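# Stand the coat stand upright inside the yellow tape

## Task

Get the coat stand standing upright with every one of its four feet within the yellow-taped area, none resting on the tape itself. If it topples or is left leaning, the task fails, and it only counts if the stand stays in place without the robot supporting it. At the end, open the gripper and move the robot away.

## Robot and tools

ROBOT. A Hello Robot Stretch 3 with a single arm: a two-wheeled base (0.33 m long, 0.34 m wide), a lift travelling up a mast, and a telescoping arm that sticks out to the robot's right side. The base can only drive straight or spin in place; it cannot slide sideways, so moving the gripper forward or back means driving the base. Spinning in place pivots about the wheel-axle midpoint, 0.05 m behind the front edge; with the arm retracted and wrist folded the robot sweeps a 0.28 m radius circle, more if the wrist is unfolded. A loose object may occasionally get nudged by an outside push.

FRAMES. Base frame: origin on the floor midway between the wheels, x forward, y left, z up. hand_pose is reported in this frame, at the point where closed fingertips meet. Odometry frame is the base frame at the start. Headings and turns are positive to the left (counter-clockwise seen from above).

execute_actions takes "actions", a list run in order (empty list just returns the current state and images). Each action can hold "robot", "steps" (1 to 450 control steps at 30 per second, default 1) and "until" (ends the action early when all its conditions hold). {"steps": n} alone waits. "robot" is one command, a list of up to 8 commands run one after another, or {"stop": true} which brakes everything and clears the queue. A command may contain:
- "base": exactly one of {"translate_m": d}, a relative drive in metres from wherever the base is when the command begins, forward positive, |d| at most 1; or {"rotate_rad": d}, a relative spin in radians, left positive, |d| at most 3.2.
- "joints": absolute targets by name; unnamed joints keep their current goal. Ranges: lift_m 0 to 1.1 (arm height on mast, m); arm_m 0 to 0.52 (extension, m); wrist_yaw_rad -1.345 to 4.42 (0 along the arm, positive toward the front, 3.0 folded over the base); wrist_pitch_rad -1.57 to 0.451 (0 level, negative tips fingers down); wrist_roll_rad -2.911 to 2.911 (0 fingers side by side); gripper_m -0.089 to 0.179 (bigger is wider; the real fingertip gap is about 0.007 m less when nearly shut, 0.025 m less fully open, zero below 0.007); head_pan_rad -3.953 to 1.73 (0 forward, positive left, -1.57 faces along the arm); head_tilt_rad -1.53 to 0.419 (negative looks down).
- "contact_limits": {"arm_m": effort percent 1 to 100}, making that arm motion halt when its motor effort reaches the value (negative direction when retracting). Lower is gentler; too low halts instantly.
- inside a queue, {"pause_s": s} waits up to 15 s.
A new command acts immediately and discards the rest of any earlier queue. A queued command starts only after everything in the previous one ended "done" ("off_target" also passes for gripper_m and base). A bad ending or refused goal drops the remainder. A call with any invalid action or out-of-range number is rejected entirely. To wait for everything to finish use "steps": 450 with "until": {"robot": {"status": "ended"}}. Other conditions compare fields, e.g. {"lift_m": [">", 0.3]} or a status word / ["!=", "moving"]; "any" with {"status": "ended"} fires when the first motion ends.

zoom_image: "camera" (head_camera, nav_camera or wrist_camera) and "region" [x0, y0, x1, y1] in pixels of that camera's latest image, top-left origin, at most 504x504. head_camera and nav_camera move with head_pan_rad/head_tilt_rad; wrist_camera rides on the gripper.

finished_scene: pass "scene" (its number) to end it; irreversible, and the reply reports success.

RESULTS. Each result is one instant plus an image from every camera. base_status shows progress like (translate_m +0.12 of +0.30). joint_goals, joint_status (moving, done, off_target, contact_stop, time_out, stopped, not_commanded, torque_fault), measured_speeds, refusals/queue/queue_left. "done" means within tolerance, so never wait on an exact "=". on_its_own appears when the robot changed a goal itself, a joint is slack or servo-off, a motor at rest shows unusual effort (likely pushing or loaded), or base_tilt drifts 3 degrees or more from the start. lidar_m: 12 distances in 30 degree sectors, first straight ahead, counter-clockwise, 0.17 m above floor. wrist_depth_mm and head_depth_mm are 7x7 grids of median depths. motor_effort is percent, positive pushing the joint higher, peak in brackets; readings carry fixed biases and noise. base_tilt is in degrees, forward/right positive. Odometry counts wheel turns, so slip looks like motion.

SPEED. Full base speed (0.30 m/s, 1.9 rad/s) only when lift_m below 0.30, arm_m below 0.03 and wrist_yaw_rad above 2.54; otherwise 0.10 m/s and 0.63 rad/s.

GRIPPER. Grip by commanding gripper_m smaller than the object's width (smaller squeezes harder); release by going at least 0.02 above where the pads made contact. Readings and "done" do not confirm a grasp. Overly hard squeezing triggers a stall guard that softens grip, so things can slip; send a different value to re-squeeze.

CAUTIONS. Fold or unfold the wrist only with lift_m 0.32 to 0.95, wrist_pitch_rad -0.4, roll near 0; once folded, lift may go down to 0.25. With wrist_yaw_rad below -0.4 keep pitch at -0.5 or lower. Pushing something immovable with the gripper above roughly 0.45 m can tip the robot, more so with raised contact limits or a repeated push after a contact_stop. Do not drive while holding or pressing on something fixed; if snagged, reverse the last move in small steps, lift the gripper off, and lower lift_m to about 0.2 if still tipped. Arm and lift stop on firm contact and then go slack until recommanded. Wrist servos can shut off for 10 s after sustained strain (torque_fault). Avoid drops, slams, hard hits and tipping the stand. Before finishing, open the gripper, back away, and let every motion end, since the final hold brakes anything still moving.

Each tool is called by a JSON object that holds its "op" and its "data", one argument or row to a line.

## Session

{"op": "execute_actions", "data": {
  "actions": [
    {"robot":{"joints":{"head_tilt_rad":-0.75,"lift_m":0.28}},"steps":90,"until":{"robot":{"status":"ended"}}}
  ]
}}

Scene clock: 1.63 s.
robot.base_odometry: x=+0.000 y=+0.000 heading=+0.000 (m, m, rad; robot's odometry frame)
robot.turned_by_wheels: +0.000 (rad since the last result)
robot.turned_by_imu: +0.000 (rad since the last result)
robot.base_tilt: forward=+0.1 right=-1.9 (deg)
robot.lidar_m: 0.96 2.41 1.54 1.60 1.89 1.18 1.46 1.16 1.91 1.88 2.04 2.73
robot.head_depth_mm: 2280 2487 2568 1973 1605 1352 1159 / 2252 2451 2387 1922 1578 1352 1167 / 2341 2548 2609 1984 1563 1355 1166 / 2376 2612 2614 2000 1611 1360 1171 / 2416 2668 2610 1984 1616 1357 1174 / 2814 3210 2619 2003 1624 1368 1172 / 2953 3282 2666 2019 1630 1363 1178
robot.base_status: not_commanded
robot.joint_positions: lift_m=+0.281 arm_m=+0.002 wrist_yaw_rad=+3.021 wrist_pitch_rad=-0.452 wrist_roll_rad=-0.018 gripper_m=+0.037 head_pan_rad=-0.012 head_tilt_rad=-0.740
robot.joint_goals: lift_m=+0.280 arm_m=+0.002 wrist_yaw_rad=+3.021 wrist_pitch_rad=-0.452 wrist_roll_rad=-0.018 gripper_m=+0.037 head_pan_rad=-0.012 head_tilt_rad=-0.750
robot.joint_status: lift_m=done arm_m=not_commanded wrist_yaw_rad=not_commanded wrist_pitch_rad=not_commanded wrist_roll_rad=not_commanded gripper_m=not_commanded head_pan_rad=not_commanded head_tilt_rad=done
robot.measured_speeds: translate_m=+0.000 rotate_rad=+0.000 lift_m=+0.000 arm_m=+0.000 wrist_yaw_rad=+0.000 wrist_pitch_rad=+0.000 wrist_roll_rad=+0.000 head_pan_rad=+0.000 head_tilt_rad=+0.000
robot: refusals=0 queue=done queue_left=0
robot.motor_effort: left_wheel=+0(0) right_wheel=+1(0) lift_m=+25(38) arm_m=+0(0) wrist_yaw_rad=+0(0) wrist_pitch_rad=+7(7) wrist_roll_rad=+0(0) gripper_m=+0(0) head_pan_rad=+0(0) head_tilt_rad=-5(40) (%)
robot.hand_pose: x=+0.0052 y=+0.0715 z=+0.2857 quat_wxyz=(+0.199, +0.691, +0.119, +0.685) (m; robot's base frame)
robot.wrist_depth_mm: - - - - - - - / - - - - - - - / 857 873 897 875 848 873 886 / 698 703 707 694 680 700 696 / 573 568 - 578 592 570 569 / 491 530 - - - 493 492 / - - - - 429 430 437
pictures: head_camera (sideways: a quarter turn clockwise sets it upright), nav_camera (sideways: a quarter turn counterclockwise sets it upright), wrist_camera
camera_calibration (this result's frames):
head_camera: T_world_to_cam=[[-0.649018, -0.018557, -0.760547, 1.01233], [-0.0478221, 0.998721, 0.016441, -0.0215184], [0.759269, 0.0470415, -0.649075, 0.79751], [0, 0, 0, 1]] pos_world=[0.0504654, 0.00276059, 1.28792]
nav_camera: T_world_to_cam=[[0.710761, 0.015745, 0.703257, -0.881175], [-0.0137662, -0.999247, 0.0362848, 0.00291279], [0.703299, -0.035471, -0.710009, 0.876598], [0, 0, 0, 1]] pos_world=[0.00983473, 0.0478785, 1.24198]
wrist_camera: T_world_to_cam=[[0.998354, -0.0555266, 0.01439, 0.00263385], [-0.0225621, -0.610776, -0.791482, 0.29954], [0.0527373, 0.789854, -0.611023, 0.279428], [0, 0, 0, 1]] pos_world=[-0.0106076, -0.0376091, 0.40778]
Images, in order (width x height): head_camera 896x504, nav_camera 672x504, wrist_camera 644x364.

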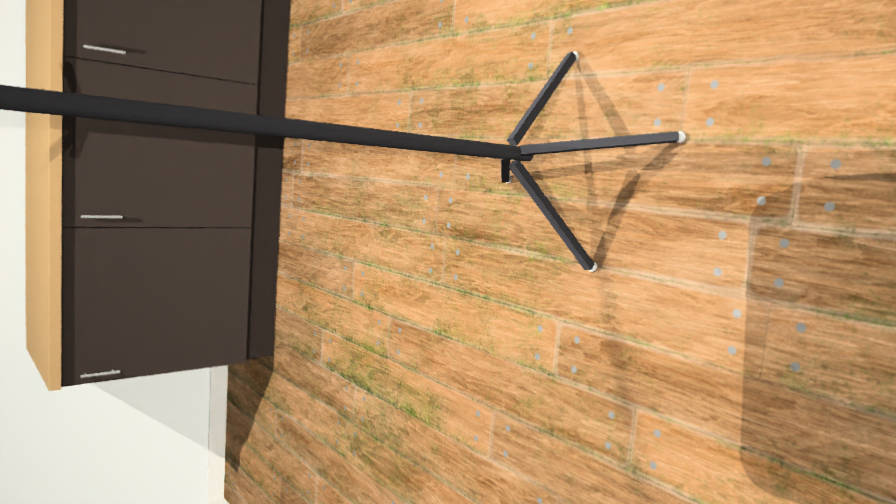

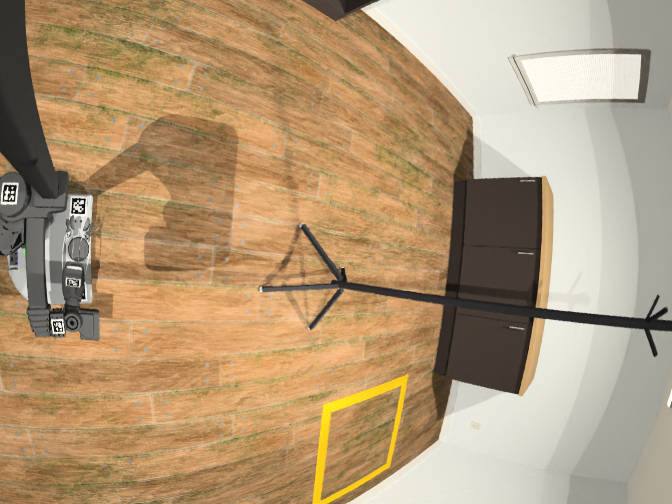

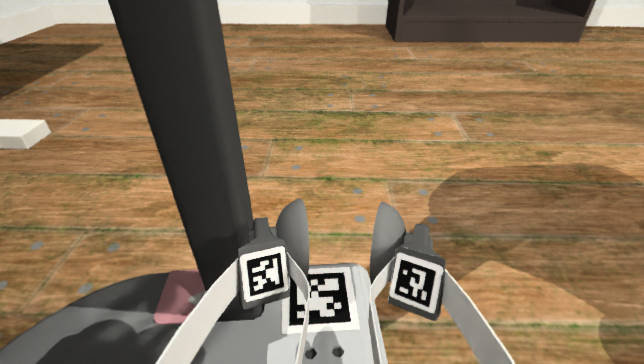

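{"op": "execute_actions", "data": {
  "actions": [
    {"robot":[{"base":{"rotate_rad":0.33}},{"base":{"translate_m":0.75}},{"base":{"rotate_rad":-1.54}},{"base":{"translate_m":0.3}},{"joints":{"lift_m":0.32,"head_tilt_rad":-1.1,"head_pan_rad":0.2}},{"base":{"translate_m":0.6}}],"steps":450,"until":{"robot":{"status":"ended"}}},
    {"steps":300,"until":{"robot":{"status":"ended"}}}
  ]
}}

Scene clock: 29.17 s.
robot.base_odometry: x=+1.027 y=-0.599 heading=-1.210 (m, m, rad; robot's odometry frame)
robot.turned_by_wheels: -1.210 (rad since the last result)
robot.turned_by_imu: -1.180 (rad since the last result)
robot.base_tilt: forward=-0.1 right=-1.8 (deg)
robot.lidar_m: 1.45 1.91 1.61 0.19 0.19 2.03 2.17 2.37 2.10 2.09 1.48 1.41
robot.head_depth_mm: 1403 1634 1636 1448 1302 1175 1087 / 1527 1779 1648 1452 1305 1188 1094 / 1659 1851 1639 1460 1310 1192 1112 / 1819 1905 1659 1468 1317 1193 1123 / 2014 1905 1671 1473 1318 1185 1095 / 2159 1934 1670 1482 1323 1204 1082 / 2222 1932 1685 1494 1339 1209 1102
robot.base_status: done (translate_m +0.6000 of +0.6000)
robot.joint_positions: lift_m=+0.319 arm_m=+0.002 wrist_yaw_rad=+3.021 wrist_pitch_rad=-0.452 wrist_roll_rad=-0.018 gripper_m=+0.037 head_pan_rad=+0.193 head_tilt_rad=-1.088
robot.joint_goals: lift_m=+0.320 arm_m=+0.002 wrist_yaw_rad=+3.021 wrist_pitch_rad=-0.452 wrist_roll_rad=-0.018 gripper_m=+0.037 head_pan_rad=+0.200 head_tilt_rad=-1.100
robot.joint_status: lift_m=done arm_m=not_commanded wrist_yaw_rad=not_commanded wrist_pitch_rad=not_commanded wrist_roll_rad=not_commanded gripper_m=not_commanded head_pan_rad=done head_tilt_rad=done
robot.measured_speeds: translate_m=+0.000 rotate_rad=+0.000 lift_m=+0.000 arm_m=+0.000 wrist_yaw_rad=+0.000 wrist_pitch_rad=+0.000 wrist_roll_rad=+0.000 head_pan_rad=+0.000 head_tilt_rad=+0.000
robot: refusals=0 queue=done queue_left=0
robot.motor_effort: left_wheel=+16(23) right_wheel=-6(16) lift_m=+61(65) arm_m=-1(1) wrist_yaw_rad=+0(1) wrist_pitch_rad=+7(7) wrist_roll_rad=+0(0) gripper_m=+0(0) head_pan_rad=+3(23) head_tilt_rad=-6(33) (%)
robot.hand_pose: x=+0.0052 y=+0.0715 z=+0.3245 quat_wxyz=(+0.199, +0.691, +0.119, +0.685) (m; robot's base frame)
robot.wrist_depth_mm: - - - - - - - / - - - - - - - / 960 952 970 949 948 953 994 / 777 773 771 719 745 764 748 / 645 624 - 331 354 633 632 / 540 540 - 555 - 527 540 / 482 - - - 449 471 477
pictures: head_camera (sideways: a quarter turn clockwise sets it upright), nav_camera (sideways: a quarter turn counterclockwise sets it upright), wrist_camera
camera_calibration (this result's frames):
head_camera: T_world_to_cam=[[-0.847828, -0.192706, -0.494016, 0.666261], [-0.241237, 0.969809, 0.0357057, -0.0454072], [0.47222, 0.149447, -0.86872, 1.08487], [0, 0, 0, 1]] pos_world=[0.0416242, 0.0102985, 1.27321]
nav_camera: T_world_to_cam=[[0.886069, 0.198065, 0.419108, -0.512057], [0.20229, -0.978706, 0.0348451, 0.00348542], [0.417085, 0.0539062, -0.907268, 1.13478], [0, 0, 0, 1]] pos_world=[-0.0202879, 0.0436598, 1.24404]
wrist_camera: T_world_to_cam=[[0.998354, -0.0555233, 0.0143758, 0.00208088], [-0.0225829, -0.610951, -0.791347, 0.330185], [0.052721, 0.789719, -0.611199, 0.303237], [0, 0, 0, 1]] pos_world=[-0.0106079, -0.0376299, 0.446599]
Images, in order (width x height): head_camera 896x504, nav_camera 672x504, wrist_camera 644x364.

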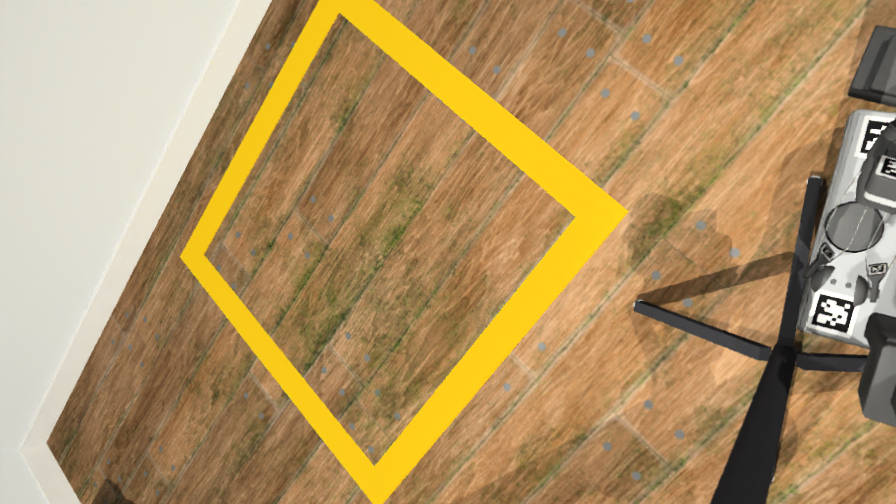

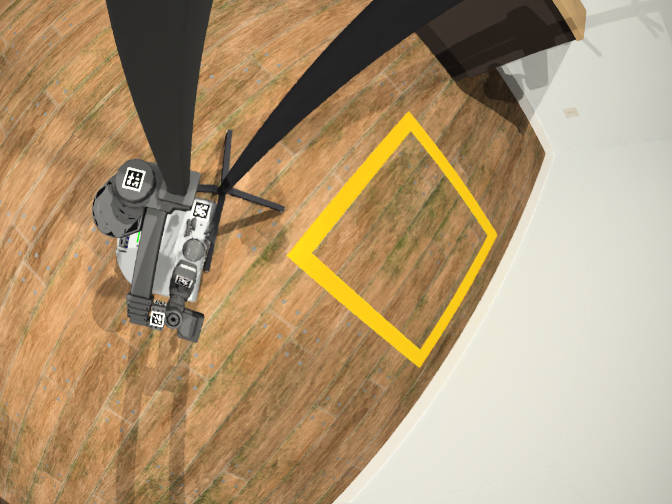

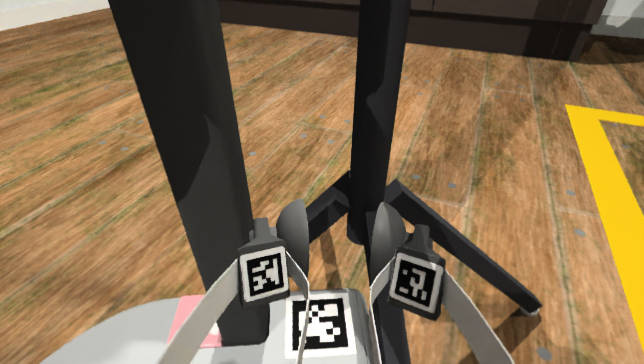

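Centre is at about (0.99, 0.26).

{"op": "execute_actions", "data": {
  "actions": [
    {"robot":[{"base":{"translate_m":0.92}},{"joints":{"lift_m":0.28},"base":{"translate_m":-0.7}}],"steps":450,"until":{"robot":{"status":"ended"}}},
    {"steps":100,"until":{"robot":{"status":"ended"}}}
  ]
}}

Scene clock: 46.97 s.
robot.base_odometry: x=+1.105 y=-0.805 heading=-1.210 (m, m, rad; robot's odometry frame)
robot.turned_by_wheels: +0.000 (rad since the last result)
robot.turned_by_imu: +0.001 (rad since the last result)
robot.base_tilt: forward=+0.2 right=-2.0 (deg)
robot.lidar_m: 0.74 0.65 1.50 1.54 2.05 2.24 2.39 2.56 2.20 1.78 1.28 1.22
robot.head_depth_mm: 1214 1404 1576 1454 1298 1183 1083 / 1310 1537 1636 1453 1309 1184 1099 / 1428 1696 1648 1439 1313 1190 1112 / 1463 1785 1625 1420 1323 1191 1118 / 1722 1902 1669 1443 1323 1198 1125 / 1939 1924 1669 1479 1328 1196 1112 / 2141 1938 1677 1492 1330 1210 1101
robot.base_status: done (translate_m -0.7000 of -0.7000)
robot.joint_positions: lift_m=+0.281 arm_m=+0.002 wrist_yaw_rad=+3.021 wrist_pitch_rad=-0.452 wrist_roll_rad=-0.018 gripper_m=+0.037 head_pan_rad=+0.193 head_tilt_rad=-1.088
robot.joint_goals: lift_m=+0.280 arm_m=+0.002 wrist_yaw_rad=+3.021 wrist_pitch_rad=-0.452 wrist_roll_rad=-0.018 gripper_m=+0.037 head_pan_rad=+0.200 head_tilt_rad=-1.100
robot.joint_status: lift_m=done arm_m=not_commanded wrist_yaw_rad=not_commanded wrist_pitch_rad=not_commanded wrist_roll_rad=not_commanded gripper_m=not_commanded head_pan_rad=done head_tilt_rad=done
robot.measured_speeds: translate_m=+0.000 rotate_rad=+0.000 lift_m=+0.000 arm_m=+0.000 wrist_yaw_rad=+0.000 wrist_pitch_rad=+0.000 wrist_roll_rad=+0.000 head_pan_rad=+0.000 head_tilt_rad=+0.000
robot: refusals=0 queue=done queue_left=0
robot.motor_effort: left_wheel=+1(27) right_wheel=-2(15) lift_m=+25(62) arm_m=-1(0) wrist_yaw_rad=+0(1) wrist_pitch_rad=+7(7) wrist_roll_rad=+0(0) gripper_m=+0(0) head_pan_rad=+3(3) head_tilt_rad=-6(5) (%)
robot.hand_pose: x=+0.0052 y=+0.0715 z=+0.2856 quat_wxyz=(+0.199, +0.691, +0.119, +0.685) (m; robot's base frame)
robot.wrist_depth_mm: - - - - - - - / - - - - - - - / 902 895 874 866 878 884 883 / 697 712 695 690 693 694 672 / 579 585 - 587 585 571 581 / 501 526 - - - 493 487 / - - - - 422 426 427
pictures: head_camera (sideways: a quarter turn clockwise sets it upright), nav_camera (sideways: a quarter turn counterclockwise sets it upright), wrist_camera
camera_calibration (this result's frames):
head_camera: T_world_to_cam=[[-0.847828, -0.192706, -0.494016, 0.666261], [-0.241237, 0.969809, 0.0357057, -0.0454072], [0.472221, 0.149447, -0.868719, 1.08487], [0, 0, 0, 1]] pos_world=[0.0416242, 0.0102985, 1.27321]
nav_camera: T_world_to_cam=[[0.886069, 0.198065, 0.419108, -0.512058], [0.20229, -0.978706, 0.0348451, 0.00348542], [0.417085, 0.0539062, -0.907267, 1.13478], [0, 0, 0, 1]] pos_world=[-0.0202879, 0.0436598, 1.24404]
wrist_camera: T_world_to_cam=[[0.998354, -0.055523, 0.0143743, 0.00264022], [-0.0225851, -0.610968, -0.791333, 0.299423], [0.0527194, 0.789706, -0.611216, 0.279489], [0, 0, 0, 1]] pos_world=[-0.0106079, -0.0376301, 0.407734]
Images, in order (width x height): head_camera 896x504, nav_camera 672x504, wrist_camera 644x364.

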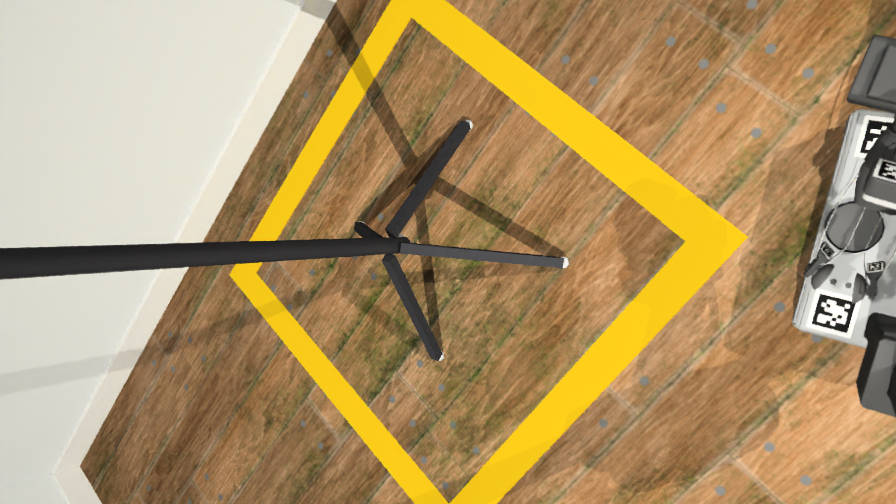

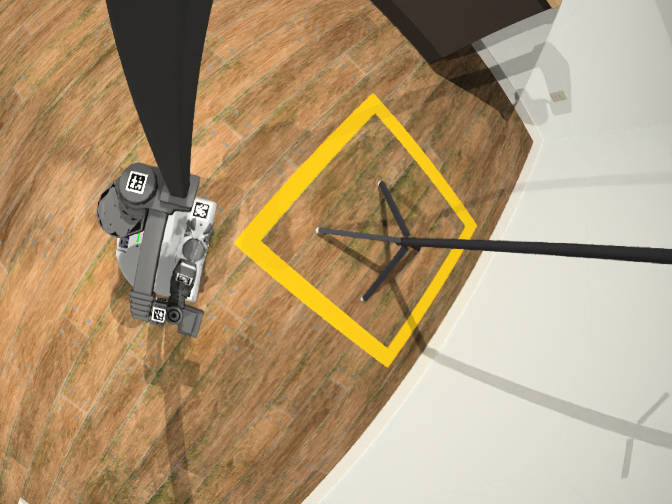

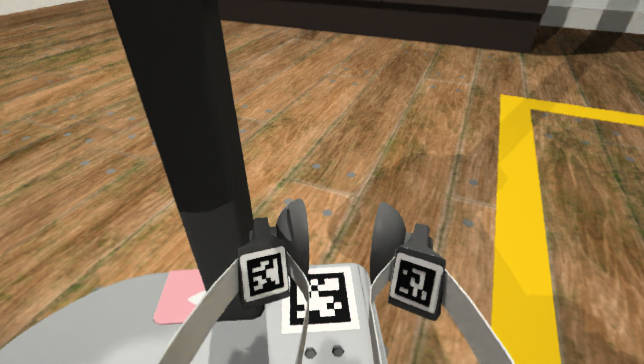

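{"op": "finished_scene", "data": {
  "scene": 2
}}

The scene is finished: the task was done.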